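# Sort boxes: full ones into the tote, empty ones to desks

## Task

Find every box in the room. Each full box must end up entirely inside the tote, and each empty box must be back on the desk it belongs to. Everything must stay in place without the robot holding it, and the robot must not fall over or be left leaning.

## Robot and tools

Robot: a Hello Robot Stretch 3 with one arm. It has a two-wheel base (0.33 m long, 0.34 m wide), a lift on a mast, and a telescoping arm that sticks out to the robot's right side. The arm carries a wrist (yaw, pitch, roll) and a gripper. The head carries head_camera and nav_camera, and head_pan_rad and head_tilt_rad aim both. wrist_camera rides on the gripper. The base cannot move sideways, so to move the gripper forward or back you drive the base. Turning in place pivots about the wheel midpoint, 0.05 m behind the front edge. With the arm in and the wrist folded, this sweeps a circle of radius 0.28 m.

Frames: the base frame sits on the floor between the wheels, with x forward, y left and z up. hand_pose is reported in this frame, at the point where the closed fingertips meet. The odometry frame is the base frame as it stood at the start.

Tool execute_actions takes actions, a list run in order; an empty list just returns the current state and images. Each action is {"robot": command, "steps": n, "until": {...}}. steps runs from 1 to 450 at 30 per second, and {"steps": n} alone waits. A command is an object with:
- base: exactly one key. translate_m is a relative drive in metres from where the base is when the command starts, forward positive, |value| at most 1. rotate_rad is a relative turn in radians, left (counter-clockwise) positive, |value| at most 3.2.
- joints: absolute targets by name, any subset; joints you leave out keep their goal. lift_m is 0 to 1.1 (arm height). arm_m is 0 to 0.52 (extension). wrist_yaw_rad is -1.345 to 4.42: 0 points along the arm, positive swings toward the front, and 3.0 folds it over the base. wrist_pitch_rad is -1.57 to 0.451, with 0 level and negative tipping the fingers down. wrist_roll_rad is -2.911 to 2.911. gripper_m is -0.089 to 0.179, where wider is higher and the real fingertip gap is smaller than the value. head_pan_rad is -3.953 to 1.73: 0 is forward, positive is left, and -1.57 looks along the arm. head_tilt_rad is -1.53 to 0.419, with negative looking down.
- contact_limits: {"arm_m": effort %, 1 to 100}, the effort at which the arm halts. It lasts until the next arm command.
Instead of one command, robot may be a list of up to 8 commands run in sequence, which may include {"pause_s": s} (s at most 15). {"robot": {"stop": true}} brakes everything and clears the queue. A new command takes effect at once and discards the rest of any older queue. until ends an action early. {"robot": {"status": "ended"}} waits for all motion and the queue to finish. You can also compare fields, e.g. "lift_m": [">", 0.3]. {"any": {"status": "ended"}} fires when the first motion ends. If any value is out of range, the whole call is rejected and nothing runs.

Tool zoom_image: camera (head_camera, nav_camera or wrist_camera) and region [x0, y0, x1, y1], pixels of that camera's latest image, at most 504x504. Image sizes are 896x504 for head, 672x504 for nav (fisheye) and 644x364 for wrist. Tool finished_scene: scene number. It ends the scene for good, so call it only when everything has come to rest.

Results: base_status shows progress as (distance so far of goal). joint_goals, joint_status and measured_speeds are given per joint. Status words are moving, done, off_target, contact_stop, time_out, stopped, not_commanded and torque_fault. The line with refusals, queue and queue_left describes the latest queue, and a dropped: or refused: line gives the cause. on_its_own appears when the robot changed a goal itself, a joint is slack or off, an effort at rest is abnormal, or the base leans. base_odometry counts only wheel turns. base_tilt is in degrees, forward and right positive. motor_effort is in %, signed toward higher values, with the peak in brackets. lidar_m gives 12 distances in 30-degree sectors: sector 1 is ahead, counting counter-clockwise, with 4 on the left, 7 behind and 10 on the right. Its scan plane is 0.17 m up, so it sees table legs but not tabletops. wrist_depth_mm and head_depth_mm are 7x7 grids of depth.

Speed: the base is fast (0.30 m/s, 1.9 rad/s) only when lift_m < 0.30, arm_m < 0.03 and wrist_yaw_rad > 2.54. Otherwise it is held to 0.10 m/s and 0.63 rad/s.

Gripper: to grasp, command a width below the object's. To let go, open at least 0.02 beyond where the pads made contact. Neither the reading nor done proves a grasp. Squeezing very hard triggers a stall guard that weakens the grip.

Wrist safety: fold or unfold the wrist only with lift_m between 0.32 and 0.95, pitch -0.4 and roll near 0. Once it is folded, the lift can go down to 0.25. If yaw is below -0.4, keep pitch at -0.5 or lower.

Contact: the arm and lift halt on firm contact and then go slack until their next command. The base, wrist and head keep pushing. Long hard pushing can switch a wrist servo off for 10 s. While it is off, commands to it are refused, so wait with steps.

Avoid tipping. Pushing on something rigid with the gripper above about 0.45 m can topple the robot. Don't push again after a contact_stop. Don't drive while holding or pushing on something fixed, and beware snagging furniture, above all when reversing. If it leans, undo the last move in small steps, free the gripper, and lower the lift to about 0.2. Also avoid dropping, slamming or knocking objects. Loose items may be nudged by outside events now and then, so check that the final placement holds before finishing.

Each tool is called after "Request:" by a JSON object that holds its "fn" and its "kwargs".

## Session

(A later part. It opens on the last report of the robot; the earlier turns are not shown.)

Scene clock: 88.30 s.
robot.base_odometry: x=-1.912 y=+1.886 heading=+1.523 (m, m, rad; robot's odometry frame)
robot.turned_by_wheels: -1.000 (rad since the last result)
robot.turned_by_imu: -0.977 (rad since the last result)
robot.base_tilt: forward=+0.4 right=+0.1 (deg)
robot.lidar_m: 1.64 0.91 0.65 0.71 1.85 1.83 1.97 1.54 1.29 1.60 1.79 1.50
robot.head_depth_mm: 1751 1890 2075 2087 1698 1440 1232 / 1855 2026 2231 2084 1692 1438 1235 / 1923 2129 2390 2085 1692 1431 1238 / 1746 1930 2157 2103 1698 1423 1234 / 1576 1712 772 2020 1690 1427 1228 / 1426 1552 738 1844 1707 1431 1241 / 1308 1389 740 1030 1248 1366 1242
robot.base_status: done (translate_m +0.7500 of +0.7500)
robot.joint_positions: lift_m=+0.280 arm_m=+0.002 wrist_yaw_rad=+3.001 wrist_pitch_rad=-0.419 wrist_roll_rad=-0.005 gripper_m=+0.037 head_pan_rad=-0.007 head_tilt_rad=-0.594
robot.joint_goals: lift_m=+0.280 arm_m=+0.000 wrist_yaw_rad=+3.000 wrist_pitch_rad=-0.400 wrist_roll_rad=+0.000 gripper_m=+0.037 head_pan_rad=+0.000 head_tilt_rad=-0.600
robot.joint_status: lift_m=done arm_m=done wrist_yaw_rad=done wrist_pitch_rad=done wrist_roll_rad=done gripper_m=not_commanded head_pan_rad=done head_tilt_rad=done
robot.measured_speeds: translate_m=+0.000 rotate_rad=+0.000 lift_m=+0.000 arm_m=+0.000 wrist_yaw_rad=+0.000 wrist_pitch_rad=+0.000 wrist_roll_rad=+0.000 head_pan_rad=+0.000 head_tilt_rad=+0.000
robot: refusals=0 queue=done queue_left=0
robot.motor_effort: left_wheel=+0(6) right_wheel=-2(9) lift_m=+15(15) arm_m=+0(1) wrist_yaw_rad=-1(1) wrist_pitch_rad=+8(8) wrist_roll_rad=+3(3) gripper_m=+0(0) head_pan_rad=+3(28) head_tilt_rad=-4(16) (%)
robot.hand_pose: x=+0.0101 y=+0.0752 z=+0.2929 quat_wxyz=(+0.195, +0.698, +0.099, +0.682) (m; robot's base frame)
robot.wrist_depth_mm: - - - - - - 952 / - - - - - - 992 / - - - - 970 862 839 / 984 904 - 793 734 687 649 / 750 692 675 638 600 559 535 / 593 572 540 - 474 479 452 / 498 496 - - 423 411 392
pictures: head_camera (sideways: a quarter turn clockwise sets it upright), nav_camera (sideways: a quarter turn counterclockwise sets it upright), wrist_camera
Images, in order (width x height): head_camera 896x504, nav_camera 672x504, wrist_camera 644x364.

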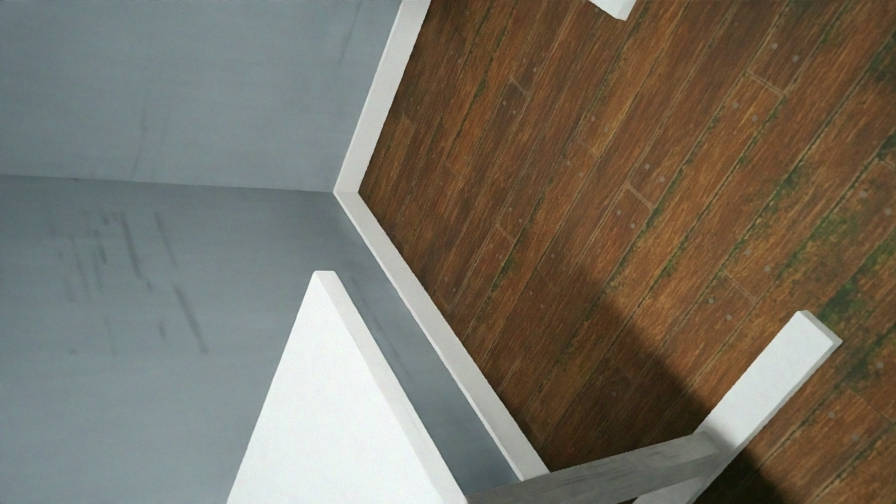

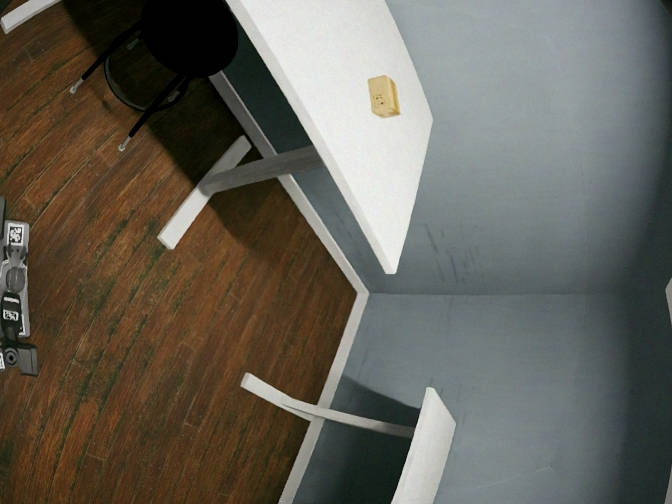

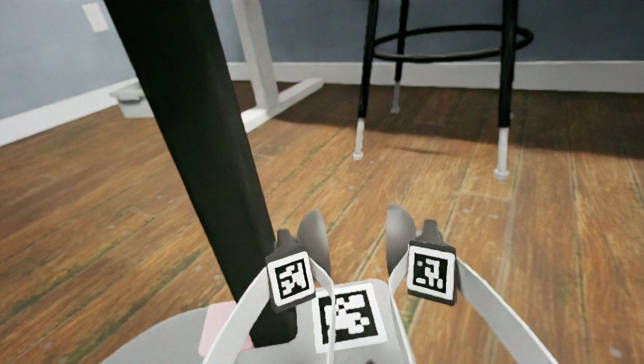

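Request:
{"fn": "execute_actions", "kwargs": {"actions": [{"robot": [{"base": {"rotate_rad": 2.545}, "joints": {"head_pan_rad": -1.3, "head_tilt_rad": -0.6}}], "steps": 450, "until": {"robot": {"status": "ended"}}}]}}

Scene clock: 93.00 s.
robot.base_odometry: x=-1.912 y=+1.886 heading=-2.215 (m, m, rad; robot's odometry frame)
robot.turned_by_wheels: +2.545 (rad since the last result)
robot.turned_by_imu: +2.499 (rad since the last result)
robot.base_tilt: forward=+0.3 right=+0.2 (deg)
robot.lidar_m: 1.83 1.91 1.54 1.29 1.64 1.79 1.50 1.79 0.91 0.65 0.71 1.81
robot.head_depth_mm: 1057 1066 739 565 1577 1438 1237 / 1084 1061 738 584 995 1373 1239 / 1114 1067 738 608 974 1423 1230 / 1153 1065 738 627 1028 1398 1239 / 1185 1069 738 629 1712 1435 1242 / 1225 1063 738 1773 1709 1438 1236 / 1269 949 738 1811 1539 1432 1236
robot.base_status: done (rotate_rad +2.5449 of +2.5450)
robot.joint_positions: lift_m=+0.280 arm_m=+0.002 wrist_yaw_rad=+3.001 wrist_pitch_rad=-0.419 wrist_roll_rad=-0.005 gripper_m=+0.037 head_pan_rad=-1.293 head_tilt_rad=-0.594
robot.joint_goals: lift_m=+0.280 arm_m=+0.000 wrist_yaw_rad=+3.000 wrist_pitch_rad=-0.400 wrist_roll_rad=+0.000 gripper_m=+0.037 head_pan_rad=-1.300 head_tilt_rad=-0.600
robot.joint_status: lift_m=done arm_m=done wrist_yaw_rad=done wrist_pitch_rad=done wrist_roll_rad=done gripper_m=not_commanded head_pan_rad=done head_tilt_rad=done
robot.measured_speeds: translate_m=+0.000 rotate_rad=+0.000 lift_m=+0.000 arm_m=+0.000 wrist_yaw_rad=+0.000 wrist_pitch_rad=+0.000 wrist_roll_rad=+0.000 head_pan_rad=+0.000 head_tilt_rad=+0.000
robot: refusals=0 queue=done queue_left=0
robot.motor_effort: left_wheel=-2(8) right_wheel=+1(11) lift_m=+15(15) arm_m=+0(0) wrist_yaw_rad=-1(1) wrist_pitch_rad=+8(8) wrist_roll_rad=+3(3) gripper_m=+1(0) head_pan_rad=-2(28) head_tilt_rad=-3(3) (%)
robot.hand_pose: x=+0.0101 y=+0.0751 z=+0.2929 quat_wxyz=(+0.195, +0.698, +0.099, +0.682) (m; robot's base frame)
robot.wrist_depth_mm: - - - - - - - / - - - - - - - / - - - - 971 906 828 / - 914 - 782 737 686 643 / 751 697 668 640 601 565 541 / 596 564 553 - 480 476 457 / 498 494 - - 424 411 396
pictures: head_camera (sideways: a quarter turn clockwise sets it upright), nav_camera (sideways: a quarter turn counterclockwise sets it upright), wrist_camera
Images, in order (width x height): head_camera 896x504, nav_camera 672x504, wrist_camera 644x364.

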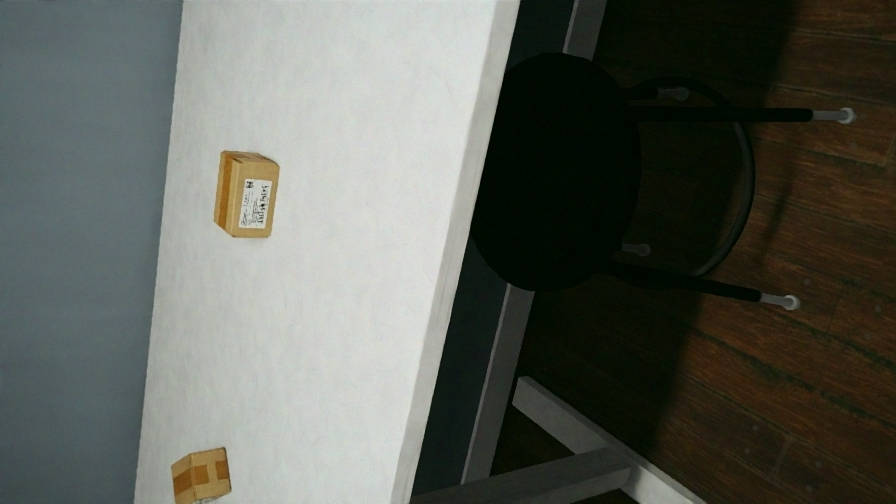

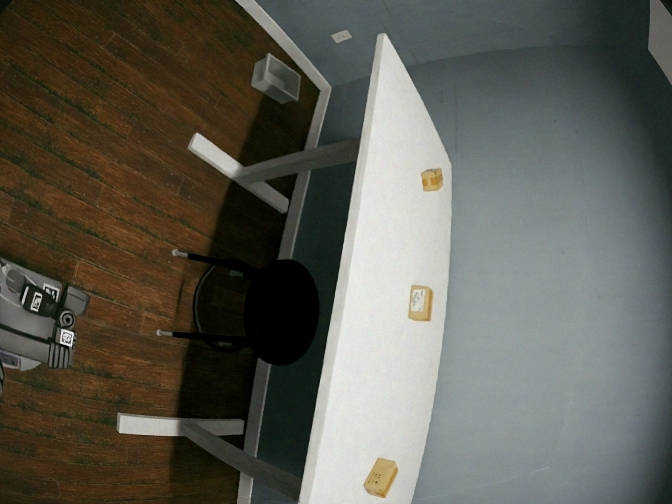

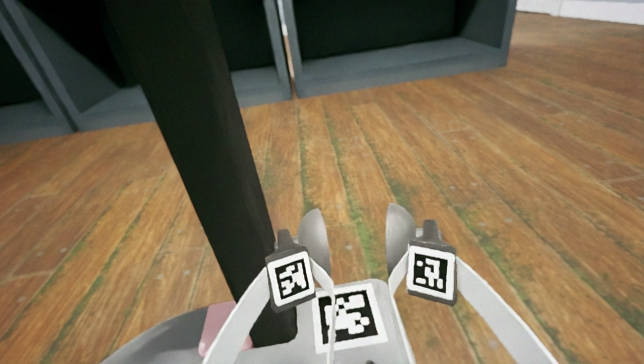

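Request:
{"fn": "zoom_image", "kwargs": {"camera": "head_camera", "region": [180, 130, 320, 260]}}

Request:
{"fn": "zoom_image", "kwargs": {"camera": "head_camera", "region": [140, 420, 280, 504]}}

Region (180, 130, 320, 260) of head_camera's 896x504 image, scaled by 3.600, with more detail than that image has; it fills the top 468 rows of this view, and the rest is white.

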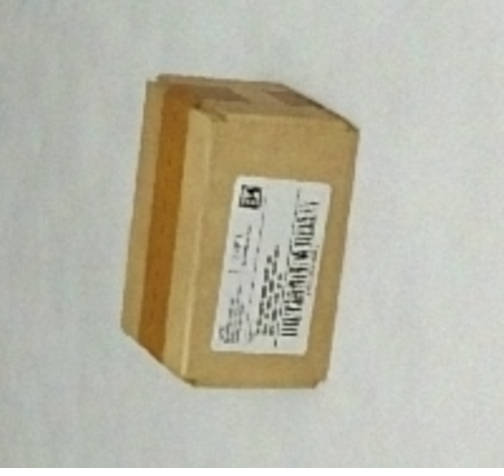

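Region (140, 420, 280, 504) of head_camera's 896x504 image, scaled by 3.600, with more detail than that image has; it fills the top 302 rows of this view, and the rest is white.

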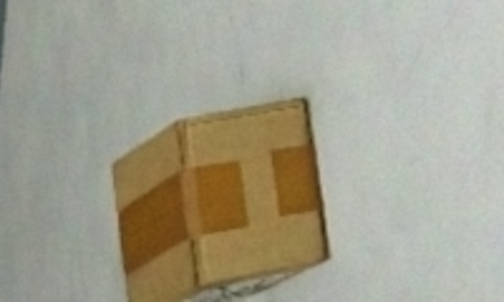

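Request:
{"fn": "execute_actions", "kwargs": {"actions": [{"robot": [{"joints": {"lift_m": 0.35, "head_pan_rad": -1.95, "head_tilt_rad": -0.6, "gripper_m": 0.17}}, {"joints": {"wrist_yaw_rad": 1.57, "lift_m": 0.93}}], "steps": 450, "until": {"robot": {"status": "ended"}}}]}}

Scene clock: 138.73 s.
robot.base_odometry: x=-1.912 y=+1.886 heading=-2.215 (m, m, rad; robot's odometry frame)
robot.turned_by_wheels: +0.000 (rad since the last result)
robot.turned_by_imu: +0.002 (rad since the last result)
robot.base_tilt: forward=+0.4 right=+0.2 (deg)
robot.lidar_m: 1.83 1.91 1.54 1.29 1.64 1.78 1.50 1.79 0.91 0.66 0.71 1.82
robot.head_depth_mm: 1255 1374 739 1838 - - - / 1223 1063 739 1725 - - 1189 / 1183 1063 735 628 1202 - 1194 / 1143 1071 738 606 1742 - - / 1112 1070 741 606 1699 - - / 1079 1075 739 584 1624 - - / 1055 1069 742 565 972 1378 1261
robot.base_status: done (rotate_rad +2.5449 of +2.5450)
robot.joint_positions: lift_m=+0.930 arm_m=+0.002 wrist_yaw_rad=+1.573 wrist_pitch_rad=-0.418 wrist_roll_rad=-0.004 gripper_m=+0.170 head_pan_rad=-1.943 head_tilt_rad=-0.594
robot.joint_goals: lift_m=+0.930 arm_m=+0.000 wrist_yaw_rad=+1.570 wrist_pitch_rad=-0.400 wrist_roll_rad=+0.000 gripper_m=+0.170 head_pan_rad=-1.950 head_tilt_rad=-0.600
robot.joint_status: lift_m=done arm_m=done wrist_yaw_rad=done wrist_pitch_rad=done wrist_roll_rad=done gripper_m=done head_pan_rad=done head_tilt_rad=done
robot.measured_speeds: translate_m=+0.000 rotate_rad=+0.000 lift_m=+0.000 arm_m=+0.000 wrist_yaw_rad=+0.000 wrist_pitch_rad=+0.000 wrist_roll_rad=+0.000 head_pan_rad=+0.000 head_tilt_rad=+0.000
robot: refusals=0 queue=done queue_left=0
robot.motor_effort: left_wheel=-2(2) right_wheel=+1(1) lift_m=+35(38) arm_m=+0(0) wrist_yaw_rad=-2(1) wrist_pitch_rad=+9(9) wrist_roll_rad=+3(3) gripper_m=-1(100) head_pan_rad=-3(26) head_tilt_rad=-3(3) (%)
robot.hand_pose: x=+0.2030 y=-0.1467 z=+0.9421 quat_wxyz=(+0.594, +0.592, -0.383, +0.387) (m; robot's base frame)
robot.wrist_depth_mm: - - - - - - 511 / - - - - - - - / - - - - - - - / - - - - - - - / - - - - - - 915 / - - - - - - - / - - - - - - -
pictures: head_camera (sideways: a quarter turn clockwise sets it upright), nav_camera (sideways: a quarter turn counterclockwise sets it upright), wrist_camera
Images, in order (width x height): head_camera 896x504, nav_camera 672x504, wrist_camera 644x364.

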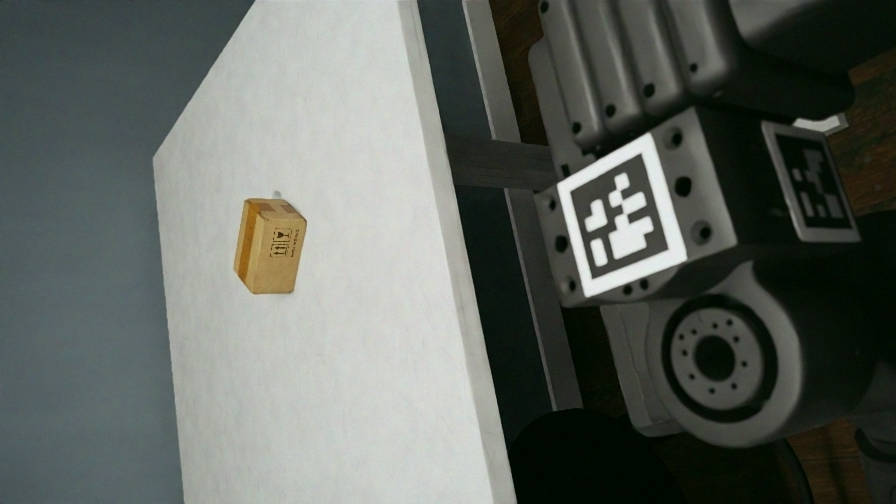

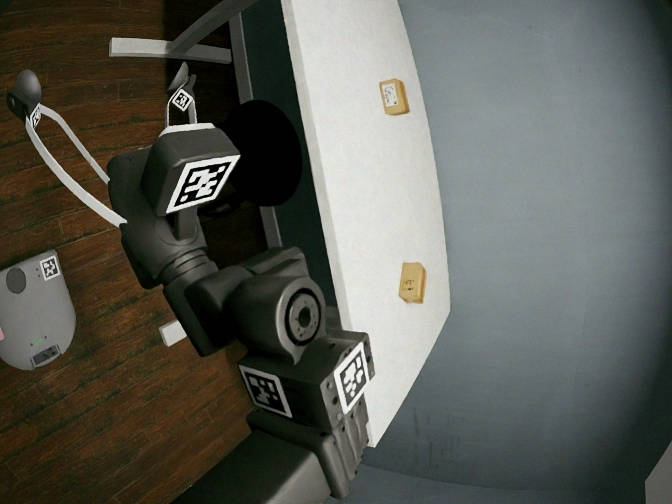

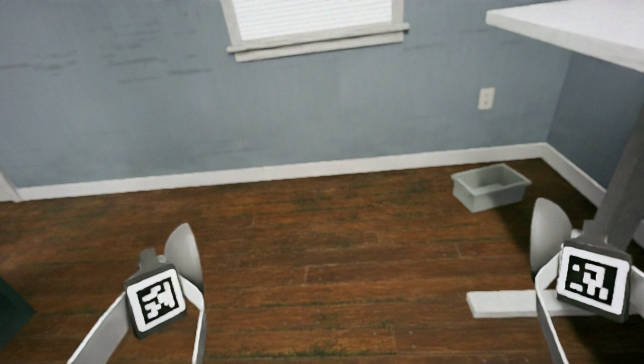

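Request:
{"fn": "zoom_image", "kwargs": {"camera": "head_camera", "region": [200, 170, 340, 310]}}

Region (200, 170, 340, 310) of head_camera's 896x504 image, scaled by 3.600, with more detail than that image has.

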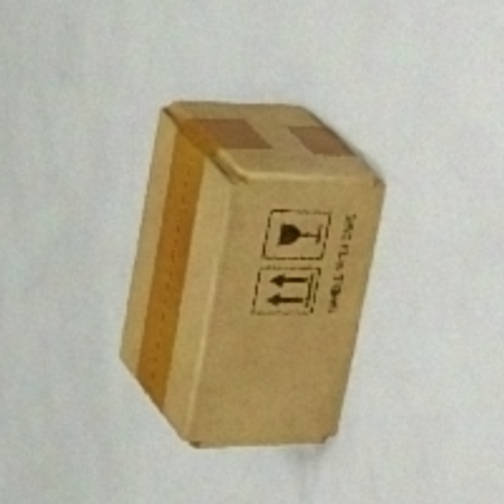

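Request:
{"fn": "execute_actions", "kwargs": {"actions": [{"robot": [{"base": {"rotate_rad": -0.51}, "joints": {"lift_m": 1.1, "wrist_pitch_rad": -0.9, "head_pan_rad": -1.3, "head_tilt_rad": -0.8}}, {"base": {"translate_m": 0.3}, "joints": {"wrist_yaw_rad": 0.0}}, {"base": {"rotate_rad": 0.51}, "joints": {"head_pan_rad": -1.6}}], "steps": 450, "until": {"robot": {"status": "ended"}}}]}}

Scene clock: 201.63 s.
robot.base_odometry: x=-2.187 y=+1.765 heading=-2.215 (m, m, rad; robot's odometry frame)
robot.turned_by_wheels: +0.000 (rad since the last result)
robot.turned_by_imu: +0.002 (rad since the last result)
robot.base_tilt: forward=+0.4 right=+0.2 (deg)
robot.lidar_m: 1.57 1.63 1.55 1.46 1.87 2.09 1.75 0.95 0.57 0.50 0.86 1.62
robot.head_depth_mm: - - - - 1402 1257 1146 / - - - - 1400 1261 1150 / - - - - 1408 1264 1144 / 904 631 541 456 1381 1268 1150 / 852 653 531 1590 1468 1288 1153 / 852 654 530 480 1468 1293 1155 / 857 656 533 469 1457 1296 1152
robot.base_status: done (rotate_rad +0.5099 of +0.5100)
robot.joint_positions: lift_m=+1.098 arm_m=+0.002 wrist_yaw_rad=+0.002 wrist_pitch_rad=-0.908 wrist_roll_rad=-0.004 gripper_m=+0.170 head_pan_rad=-1.593 head_tilt_rad=-0.790
robot.joint_goals: lift_m=+1.100 arm_m=+0.000 wrist_yaw_rad=+0.000 wrist_pitch_rad=-0.900 wrist_roll_rad=+0.000 gripper_m=+0.170 head_pan_rad=-1.600 head_tilt_rad=-0.800
robot.joint_status: lift_m=done arm_m=done wrist_yaw_rad=done wrist_pitch_rad=done wrist_roll_rad=done gripper_m=done head_pan_rad=done head_tilt_rad=done
robot.measured_speeds: translate_m=+0.000 rotate_rad=+0.000 lift_m=+0.000 arm_m=+0.000 wrist_yaw_rad=+0.000 wrist_pitch_rad=+0.000 wrist_roll_rad=+0.000 head_pan_rad=+0.000 head_tilt_rad=+0.000
robot: refusals=0 queue=done queue_left=0
robot.motor_effort: left_wheel=-2(4) right_wheel=+1(5) lift_m=+35(39) arm_m=+0(0) wrist_yaw_rad=-2(3) wrist_pitch_rad=+4(9) wrist_roll_rad=+3(3) gripper_m=+1(2) head_pan_rad=-2(25) head_tilt_rad=-6(26) (%)
robot.hand_pose: x=-0.0213 y=-0.2856 z=+1.0197 quat_wxyz=(+0.637, +0.312, -0.633, -0.309) (m; robot's base frame)
robot.wrist_depth_mm: 449 424 401 375 354 340 320 / 389 373 350 331 316 300 289 / 342 328 313 298 286 273 262 / 307 295 285 270 259 250 246 / - - - - - - - / - - - - - - - / - - - - - - 988
pictures: head_camera (sideways: a quarter turn clockwise sets it upright), nav_camera (sideways: a quarter turn counterclockwise sets it upright), wrist_camera
Images, in order (width x height): head_camera 896x504, nav_camera 672x504, wrist_camera 644x364.

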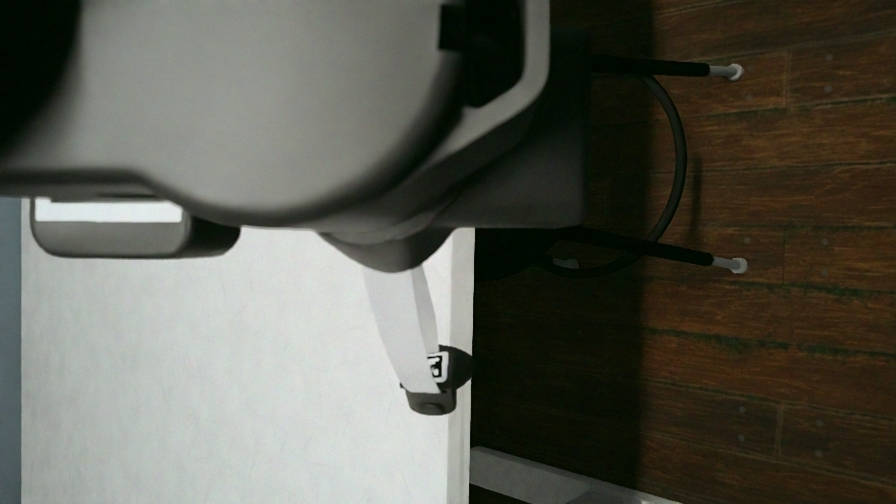

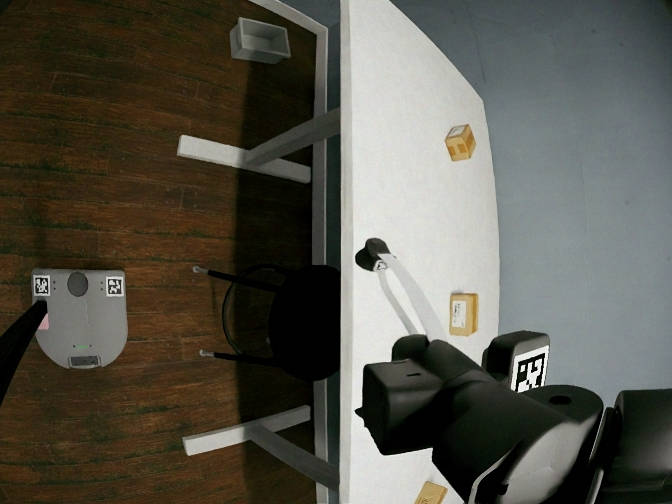

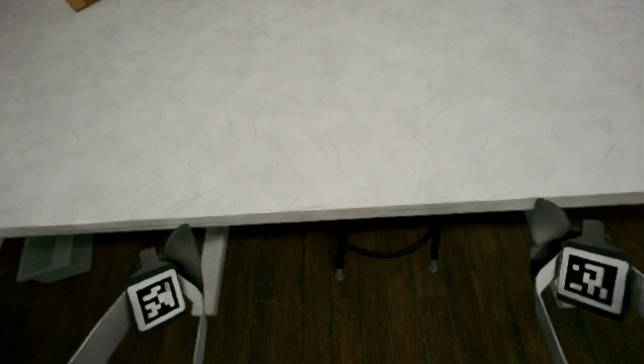

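Request:
{"fn": "execute_actions", "kwargs": {"actions": [{"robot": {"joints": {"arm_m": 0.25, "head_pan_rad": -1.75, "head_tilt_rad": -0.7}}, "steps": 450, "until": {"robot": {"status": "ended"}}}]}}

Scene clock: 209.37 s.
robot.base_odometry: x=-2.187 y=+1.765 heading=-2.215 (m, m, rad; robot's odometry frame)
robot.turned_by_wheels: +0.000 (rad since the last result)
robot.turned_by_imu: +0.001 (rad since the last result)
robot.base_tilt: forward=+0.4 right=+0.2 (deg)
robot.lidar_m: 1.57 1.63 1.55 1.46 1.88 2.08 1.74 0.95 0.57 0.50 0.86 1.62
robot.head_depth_mm: 995 775 600 486 1539 1335 1175 / 991 778 600 487 944 1306 1184 / 995 812 600 487 864 1344 1180 / 992 671 600 489 861 1341 1186 / - 681 602 490 888 1289 1158 / 955 787 603 490 1482 1345 1187 / 951 787 603 491 1460 1345 1183
robot.base_status: done (rotate_rad +0.5099 of +0.5100)
robot.joint_positions: lift_m=+1.098 arm_m=+0.250 wrist_yaw_rad=+0.001 wrist_pitch_rad=-0.908 wrist_roll_rad=-0.003 gripper_m=+0.170 head_pan_rad=-1.743 head_tilt_rad=-0.705
robot.joint_goals: lift_m=+1.100 arm_m=+0.250 wrist_yaw_rad=+0.000 wrist_pitch_rad=-0.900 wrist_roll_rad=+0.000 gripper_m=+0.170 head_pan_rad=-1.750 head_tilt_rad=-0.700
robot.joint_status: lift_m=done arm_m=done wrist_yaw_rad=done wrist_pitch_rad=done wrist_roll_rad=done gripper_m=done head_pan_rad=done head_tilt_rad=done
robot.measured_speeds: translate_m=+0.000 rotate_rad=+0.000 lift_m=+0.000 arm_m=+0.000 wrist_yaw_rad=+0.000 wrist_pitch_rad=+0.000 wrist_roll_rad=+0.000 head_pan_rad=+0.000 head_tilt_rad=+0.000
robot: refusals=0 queue=done queue_left=0
robot.motor_effort: left_wheel=-2(2) right_wheel=+1(1) lift_m=+35(35) arm_m=+3(3) wrist_yaw_rad=-1(2) wrist_pitch_rad=+3(3) wrist_roll_rad=+2(2) gripper_m=+1(0) head_pan_rad=-2(12) head_tilt_rad=+3(16) (%)
robot.hand_pose: x=-0.0215 y=-0.5333 z=+1.0197 quat_wxyz=(+0.637, +0.311, -0.634, -0.310) (m; robot's base frame)
robot.wrist_depth_mm: 444 423 394 373 355 336 319 / 388 367 350 322 258 303 287 / 339 325 311 291 278 272 262 / 307 295 283 270 260 248 241 / 279 269 257 246 237 231 223 / 253 250 236 229 220 213 - / 234 222 218 211 205 198 193
pictures: head_camera (sideways: a quarter turn clockwise sets it upright), nav_camera (sideways: a quarter turn counterclockwise sets it upright), wrist_camera
Images, in order (width x height): head_camera 896x504, nav_camera 672x504, wrist_camera 644x364.

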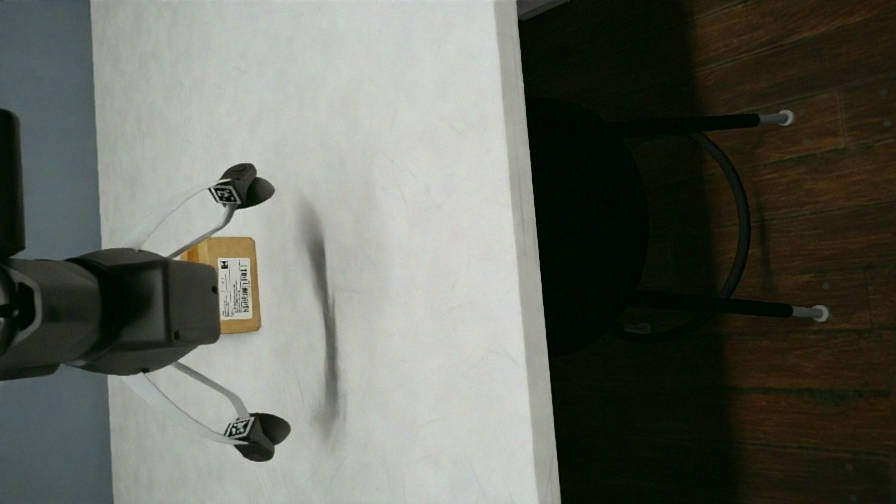

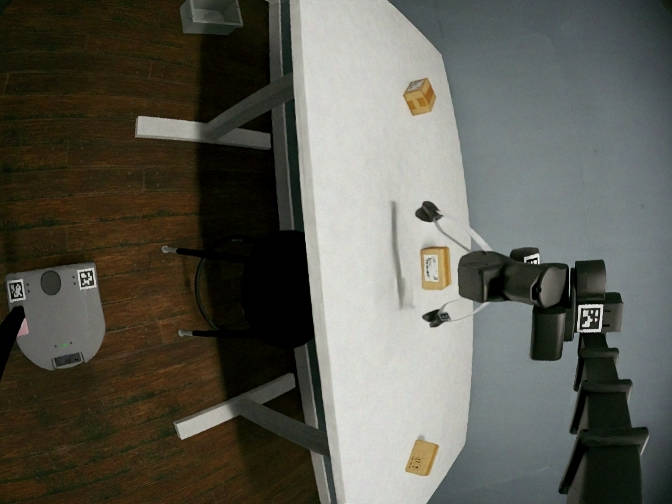

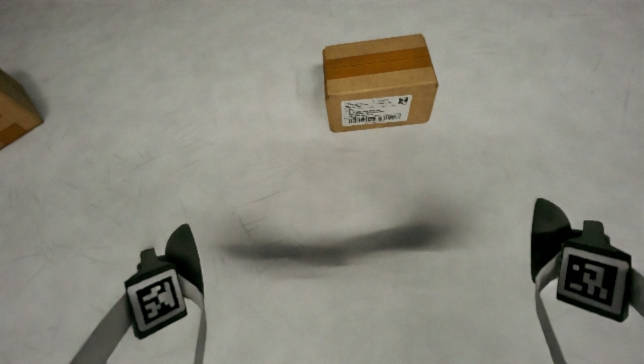

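Request:
{"fn": "zoom_image", "kwargs": {"camera": "wrist_camera", "region": [300, 20, 460, 150]}}

Region (300, 20, 460, 150) of wrist_camera's 644x364 image, scaled by 3.150; it fills the top 410 rows of this view, and the rest is white.

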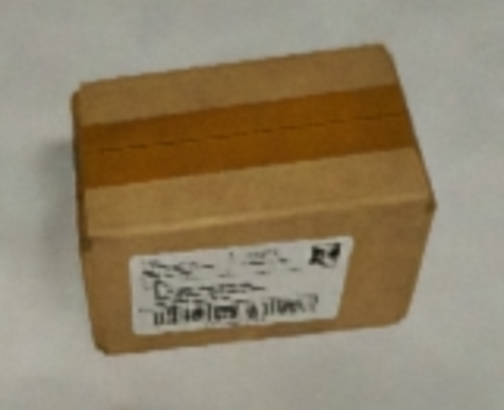

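Request:
{"fn": "execute_actions", "kwargs": {"actions": [{"robot": {"base": {"translate_m": -0.025}, "joints": {"arm_m": 0.41}}, "steps": 450, "until": {"robot": {"status": "ended"}}}]}}

Scene clock: 231.60 s.
robot.base_odometry: x=-2.172 y=+1.785 heading=-2.215 (m, m, rad; robot's odometry frame)
robot.turned_by_wheels: +0.000 (rad since the last result)
robot.turned_by_imu: +0.001 (rad since the last result)
robot.base_tilt: forward=+0.4 right=+0.2 (deg)
robot.lidar_m: 1.59 1.66 1.56 1.45 1.86 2.07 1.72 0.94 0.56 0.50 0.88 1.62
robot.head_depth_mm: 993 777 600 487 1537 1349 1172 / 990 781 600 488 1479 1311 1181 / 988 783 599 488 884 1310 1176 / 974 749 601 489 864 1315 1182 / - 669 603 490 865 1283 1163 / 950 752 604 489 1496 1343 1186 / 949 785 605 491 1452 1343 1188
robot.base_status: done (translate_m -0.0250 of -0.0250)
robot.joint_positions: lift_m=+1.098 arm_m=+0.410 wrist_yaw_rad=+0.001 wrist_pitch_rad=-0.908 wrist_roll_rad=-0.003 gripper_m=+0.170 head_pan_rad=-1.743 head_tilt_rad=-0.705
robot.joint_goals: lift_m=+1.100 arm_m=+0.410 wrist_yaw_rad=+0.000 wrist_pitch_rad=-0.900 wrist_roll_rad=+0.000 gripper_m=+0.170 head_pan_rad=-1.750 head_tilt_rad=-0.700
robot.joint_status: lift_m=done arm_m=done wrist_yaw_rad=done wrist_pitch_rad=done wrist_roll_rad=done gripper_m=done head_pan_rad=done head_tilt_rad=done
robot.measured_speeds: translate_m=+0.000 rotate_rad=+0.000 lift_m=+0.000 arm_m=+0.000 wrist_yaw_rad=+0.000 wrist_pitch_rad=+0.000 wrist_roll_rad=+0.000 head_pan_rad=+0.000 head_tilt_rad=+0.000
robot: refusals=0 queue=done queue_left=0
robot.motor_effort: left_wheel=-2(7) right_wheel=+1(3) lift_m=+35(35) arm_m=+3(1) wrist_yaw_rad=+0(1) wrist_pitch_rad=+3(3) wrist_roll_rad=+2(2) gripper_m=+1(0) head_pan_rad=-3(2) head_tilt_rad=+3(3) (%)
robot.hand_pose: x=-0.0215 y=-0.6933 z=+1.0197 quat_wxyz=(+0.637, +0.311, -0.634, -0.310) (m; robot's base frame)
robot.wrist_depth_mm: 445 419 395 371 351 331 317 / 386 367 346 330 316 300 287 / 340 324 312 296 283 273 262 / 306 295 281 269 258 250 239 / 279 268 256 195 189 232 222 / 252 248 234 179 174 211 - / 233 221 218 207 204 198 192
pictures: head_camera (sideways: a quarter turn clockwise sets it upright), nav_camera (sideways: a quarter turn counterclockwise sets it upright), wrist_camera
Images, in order (width x height): head_camera 896x504, nav_camera 672x504, wrist_camera 644x364.

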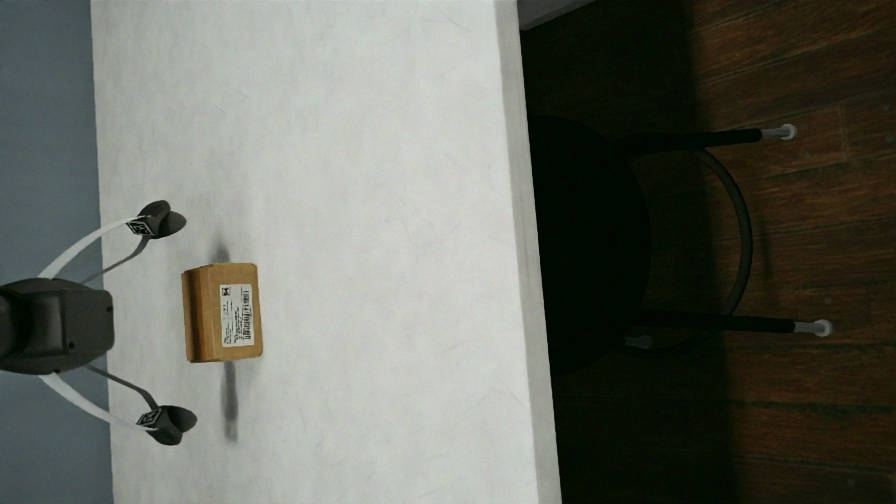

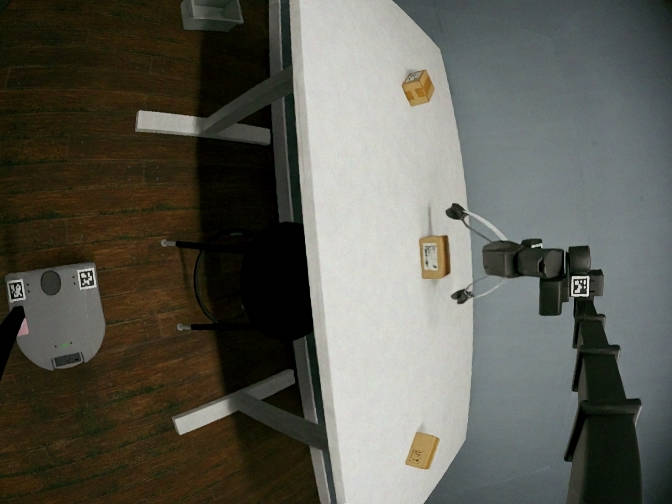

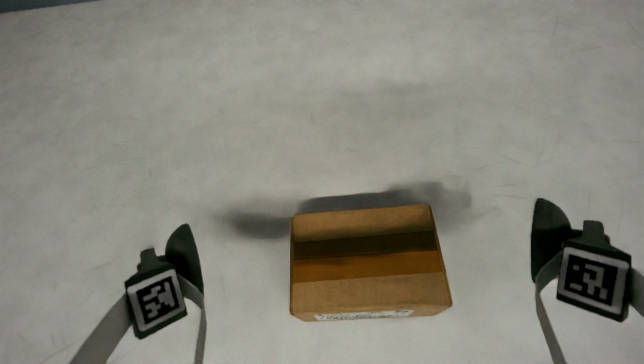

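Request:
{"fn": "execute_actions", "kwargs": {"actions": [{"robot": {"joints": {"lift_m": 1.035}}, "steps": 450, "until": {"robot": {"status": "ended"}}}]}}

Scene clock: 236.43 s.
robot.base_odometry: x=-2.172 y=+1.785 heading=-2.215 (m, m, rad; robot's odometry frame)
robot.turned_by_wheels: +0.000 (rad since the last result)
robot.turned_by_imu: +0.001 (rad since the last result)
robot.base_tilt: forward=+0.4 right=+0.2 (deg)
robot.lidar_m: 1.59 1.65 1.55 1.46 1.86 2.06 1.72 0.94 0.56 0.50 0.87 1.62
robot.head_depth_mm: - 743 599 487 1537 1326 1177 / 991 778 601 487 1487 1313 1176 / 993 781 600 487 881 1316 1181 / 1008 765 602 488 865 1318 1185 / - 652 602 491 867 1291 1167 / 959 802 605 490 1482 1340 1176 / 950 788 605 491 1456 1347 1182
robot.base_status: done (translate_m -0.0250 of -0.0250)
robot.joint_positions: lift_m=+1.036 arm_m=+0.410 wrist_yaw_rad=+0.001 wrist_pitch_rad=-0.904 wrist_roll_rad=-0.003 gripper_m=+0.170 head_pan_rad=-1.743 head_tilt_rad=-0.705
robot.joint_goals: lift_m=+1.035 arm_m=+0.410 wrist_yaw_rad=+0.000 wrist_pitch_rad=-0.900 wrist_roll_rad=+0.000 gripper_m=+0.170 head_pan_rad=-1.750 head_tilt_rad=-0.700
robot.joint_status: lift_m=done arm_m=done wrist_yaw_rad=done wrist_pitch_rad=done wrist_roll_rad=done gripper_m=done head_pan_rad=done head_tilt_rad=done
robot.measured_speeds: translate_m=+0.000 rotate_rad=+0.000 lift_m=+0.000 arm_m=+0.000 wrist_yaw_rad=+0.000 wrist_pitch_rad=+0.000 wrist_roll_rad=+0.000 head_pan_rad=+0.000 head_tilt_rad=+0.000
robot: refusals=0 queue=done queue_left=0
robot.motor_effort: left_wheel=-2(2) right_wheel=-1(1) lift_m=+12(37) arm_m=+4(3) wrist_yaw_rad=-1(0) wrist_pitch_rad=+2(4) wrist_roll_rad=+2(2) gripper_m=-1(2) head_pan_rad=-2(2) head_tilt_rad=+3(3) (%)
robot.hand_pose: x=-0.0215 y=-0.6942 z=+0.9581 quat_wxyz=(+0.637, +0.310, -0.635, -0.308) (m; robot's base frame)
robot.wrist_depth_mm: 330 311 294 277 261 249 235 / 288 274 259 244 231 222 213 / 251 240 229 219 210 201 193 / 225 217 206 141 135 184 177 / 203 198 188 128 124 167 165 / 186 183 172 121 118 154 - / 172 162 160 155 150 146 142
pictures: head_camera (sideways: a quarter turn clockwise sets it upright), nav_camera (sideways: a quarter turn counterclockwise sets it upright), wrist_camera
Images, in order (width x height): head_camera 896x504, nav_camera 672x504, wrist_camera 644x364.

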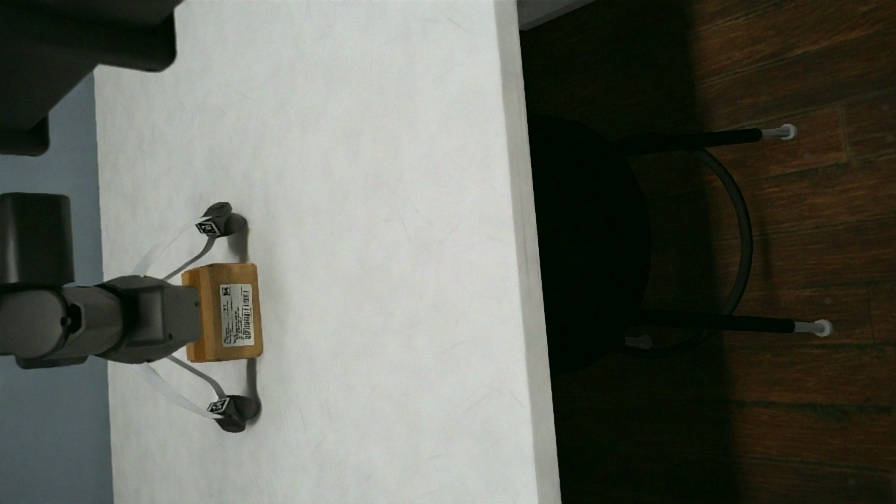

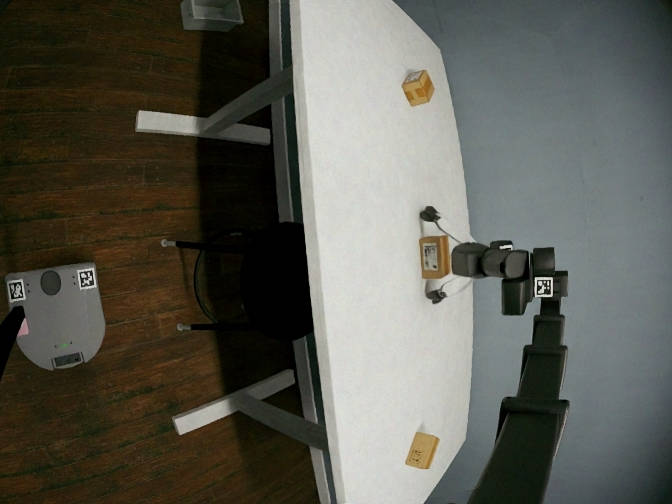

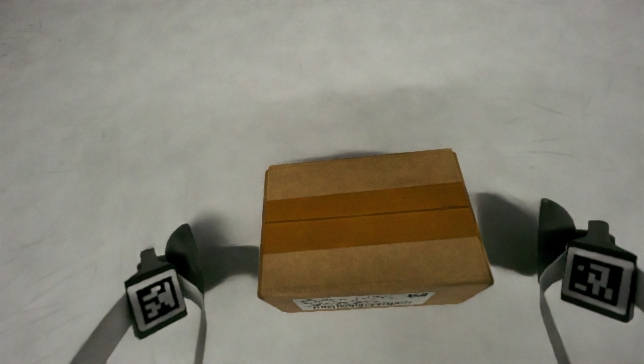

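Request:
{"fn": "execute_actions", "kwargs": {"actions": [{"robot": [{"joints": {"lift_m": 1.042}}, {"joints": {"gripper_m": 0.115}}], "steps": 450, "until": {"robot": {"status": "ended"}}}]}}

Scene clock: 241.00 s.
robot.base_odometry: x=-2.172 y=+1.785 heading=-2.215 (m, m, rad; robot's odometry frame)
robot.turned_by_wheels: +0.000 (rad since the last result)
robot.turned_by_imu: +0.000 (rad since the last result)
robot.base_tilt: forward=+0.4 right=+0.1 (deg)
robot.lidar_m: 1.59 1.66 1.55 1.45 1.86 2.06 1.72 0.94 0.56 0.50 0.87 1.62
robot.head_depth_mm: - 762 599 486 1535 1334 1176 / 994 781 599 488 1485 1314 1177 / 991 780 600 488 885 1316 1178 / 1002 782 601 489 862 1317 1182 / - 653 604 490 866 1289 1163 / 960 784 603 490 1481 1346 1186 / 951 787 604 491 1453 1349 1188
robot.base_status: done (translate_m -0.0250 of -0.0250)
robot.joint_positions: lift_m=+1.042 arm_m=+0.410 wrist_yaw_rad=-0.003 wrist_pitch_rad=-0.899 wrist_roll_rad=-0.003 gripper_m=+0.115 head_pan_rad=-1.743 head_tilt_rad=-0.705
robot.joint_goals: lift_m=+1.042 arm_m=+0.410 wrist_yaw_rad=+0.000 wrist_pitch_rad=-0.900 wrist_roll_rad=+0.000 gripper_m=+0.115 head_pan_rad=-1.750 head_tilt_rad=-0.700
robot.joint_status: lift_m=done arm_m=done wrist_yaw_rad=done wrist_pitch_rad=done wrist_roll_rad=done gripper_m=done head_pan_rad=done head_tilt_rad=done
robot.measured_speeds: translate_m=+0.000 rotate_rad=+0.000 lift_m=+0.000 arm_m=+0.000 wrist_yaw_rad=+0.000 wrist_pitch_rad=+0.000 wrist_roll_rad=+0.000 head_pan_rad=+0.000 head_tilt_rad=+0.000
robot: refusals=0 queue=done queue_left=0
robot.motor_effort: left_wheel=-3(3) right_wheel=+4(4) lift_m=+33(35) arm_m=+3(3) wrist_yaw_rad=+3(3) wrist_pitch_rad=-1(3) wrist_roll_rad=+2(2) gripper_m=-6(100) head_pan_rad=-3(2) head_tilt_rad=+3(3) (%)
robot.hand_pose: x=-0.0220 y=-0.6953 z=+0.9648 quat_wxyz=(+0.638, +0.307, -0.636, -0.308) (m; robot's base frame)
robot.wrist_depth_mm: 346 325 305 291 273 258 246 / 299 284 269 255 242 231 221 / 263 251 239 228 218 210 201 / 234 226 216 148 143 191 184 / 212 205 198 135 130 176 170 / 193 187 152 126 124 157 158 / 178 173 167 161 156 152 148
pictures: head_camera (sideways: a quarter turn clockwise sets it upright), nav_camera (sideways: a quarter turn counterclockwise sets it upright), wrist_camera
Images, in order (width x height): head_camera 896x504, nav_camera 672x504, wrist_camera 644x364.

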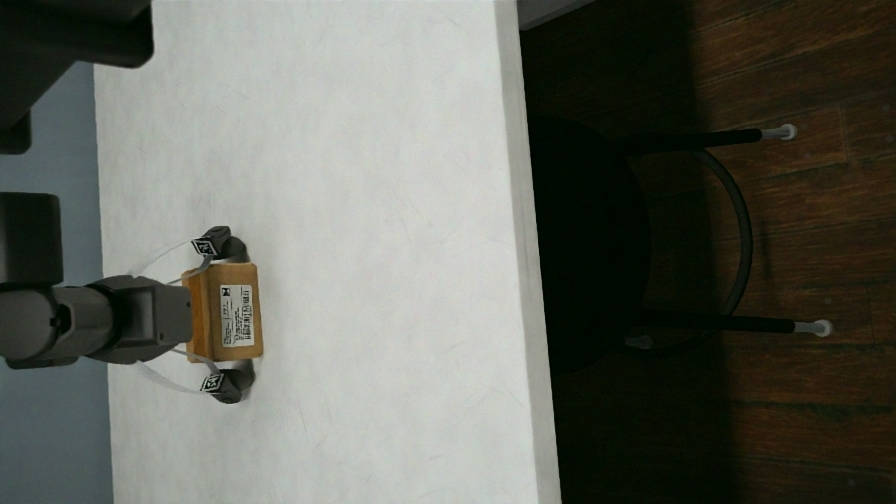

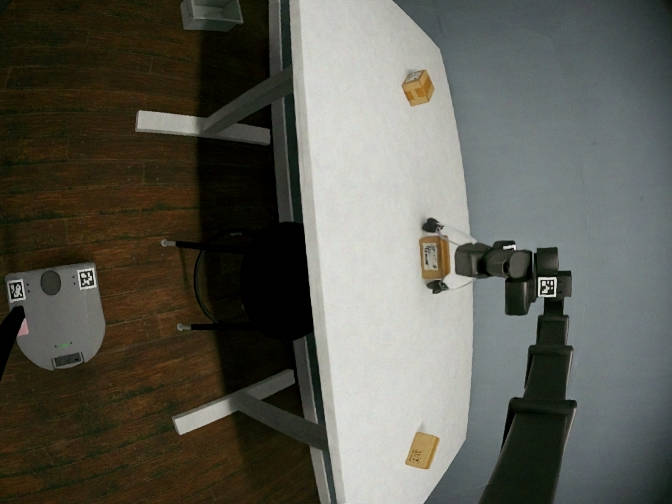

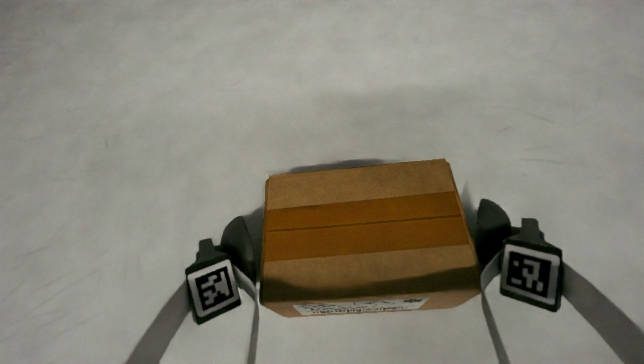

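Request:
{"fn": "execute_actions", "kwargs": {"actions": [{"robot": [{"joints": {"gripper_m": 0.14, "lift_m": 1.048}}, {"joints": {"arm_m": 0.422}}, {"joints": {"gripper_m": 0.08}}], "steps": 450, "until": {"robot": {"status": "ended"}}}]}}

Scene clock: 247.97 s.
robot.base_odometry: x=-2.172 y=+1.785 heading=-2.215 (m, m, rad; robot's odometry frame)
robot.turned_by_wheels: +0.000 (rad since the last result)
robot.turned_by_imu: +0.001 (rad since the last result)
robot.base_tilt: forward=+0.3 right=+0.3 (deg)
robot.lidar_m: 1.59 1.66 1.55 1.46 1.86 2.06 1.72 0.94 0.56 0.50 0.88 1.62
robot.head_depth_mm: - 774 598 487 1542 1339 1176 / 995 778 601 486 1475 1309 1176 / 988 780 600 487 883 1314 1178 / 997 778 602 489 864 1312 1179 / - 660 602 489 866 1295 1165 / 955 788 603 490 1482 1337 1181 / 951 785 605 491 1461 1343 1185
robot.base_status: done (translate_m -0.0250 of -0.0250)
robot.joint_positions: lift_m=+1.048 arm_m=+0.422 wrist_yaw_rad=-0.002 wrist_pitch_rad=-0.907 wrist_roll_rad=-0.003 gripper_m=+0.081 head_pan_rad=-1.743 head_tilt_rad=-0.705
robot.joint_goals: lift_m=+1.048 arm_m=+0.422 wrist_yaw_rad=+0.000 wrist_pitch_rad=-0.900 wrist_roll_rad=+0.000 gripper_m=+0.080 head_pan_rad=-1.750 head_tilt_rad=-0.700
robot.joint_status: lift_m=done arm_m=done wrist_yaw_rad=done wrist_pitch_rad=done wrist_roll_rad=done gripper_m=done head_pan_rad=done head_tilt_rad=done
robot.measured_speeds: translate_m=+0.000 rotate_rad=+0.000 lift_m=+0.000 arm_m=+0.000 wrist_yaw_rad=+0.000 wrist_pitch_rad=+0.000 wrist_roll_rad=+0.000 head_pan_rad=+0.000 head_tilt_rad=+0.000
robot: refusals=0 queue=done queue_left=0
robot.motor_effort: left_wheel=-3(3) right_wheel=+4(5) lift_m=+35(36) arm_m=+3(1) wrist_yaw_rad=+3(3) wrist_pitch_rad=+3(3) wrist_roll_rad=+2(2) gripper_m=-13(100) head_pan_rad=-2(2) head_tilt_rad=+3(3) (%)
robot.hand_pose: x=-0.0219 y=-0.7055 z=+0.9695 quat_wxyz=(+0.636, +0.310, -0.635, -0.311) (m; robot's base frame)
robot.wrist_depth_mm: 351 330 311 294 276 261 248 / 303 286 272 259 245 235 226 / 268 256 244 232 222 212 204 / 238 229 220 211 203 195 187 / 217 209 203 140 135 180 174 / 197 191 - 129 125 - 162 / 182 178 169 161 156 155 151
pictures: head_camera (sideways: a quarter turn clockwise sets it upright), nav_camera (sideways: a quarter turn counterclockwise sets it upright), wrist_camera
Images, in order (width x height): head_camera 896x504, nav_camera 672x504, wrist_camera 644x364.

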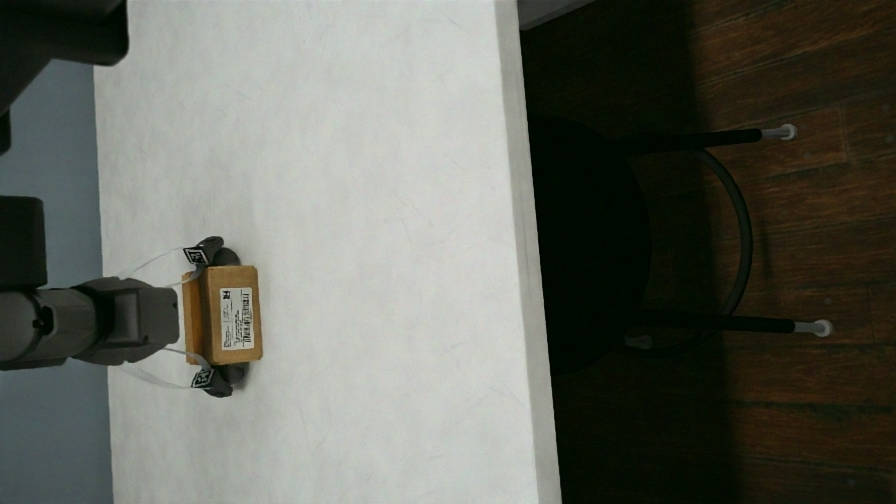

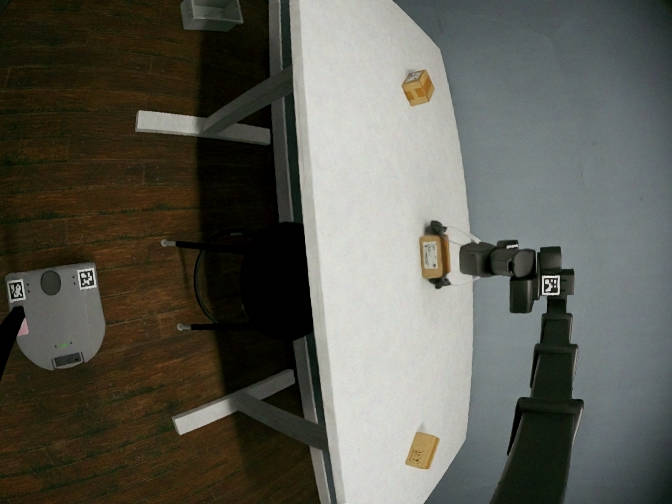

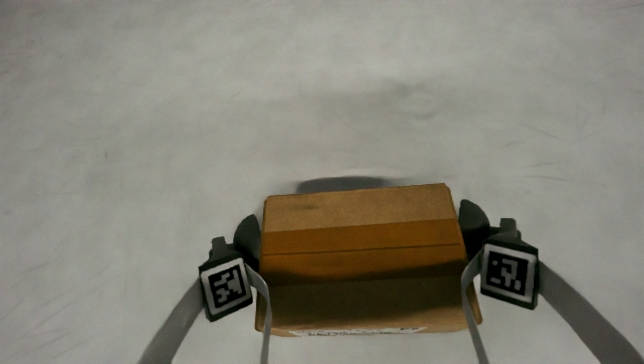

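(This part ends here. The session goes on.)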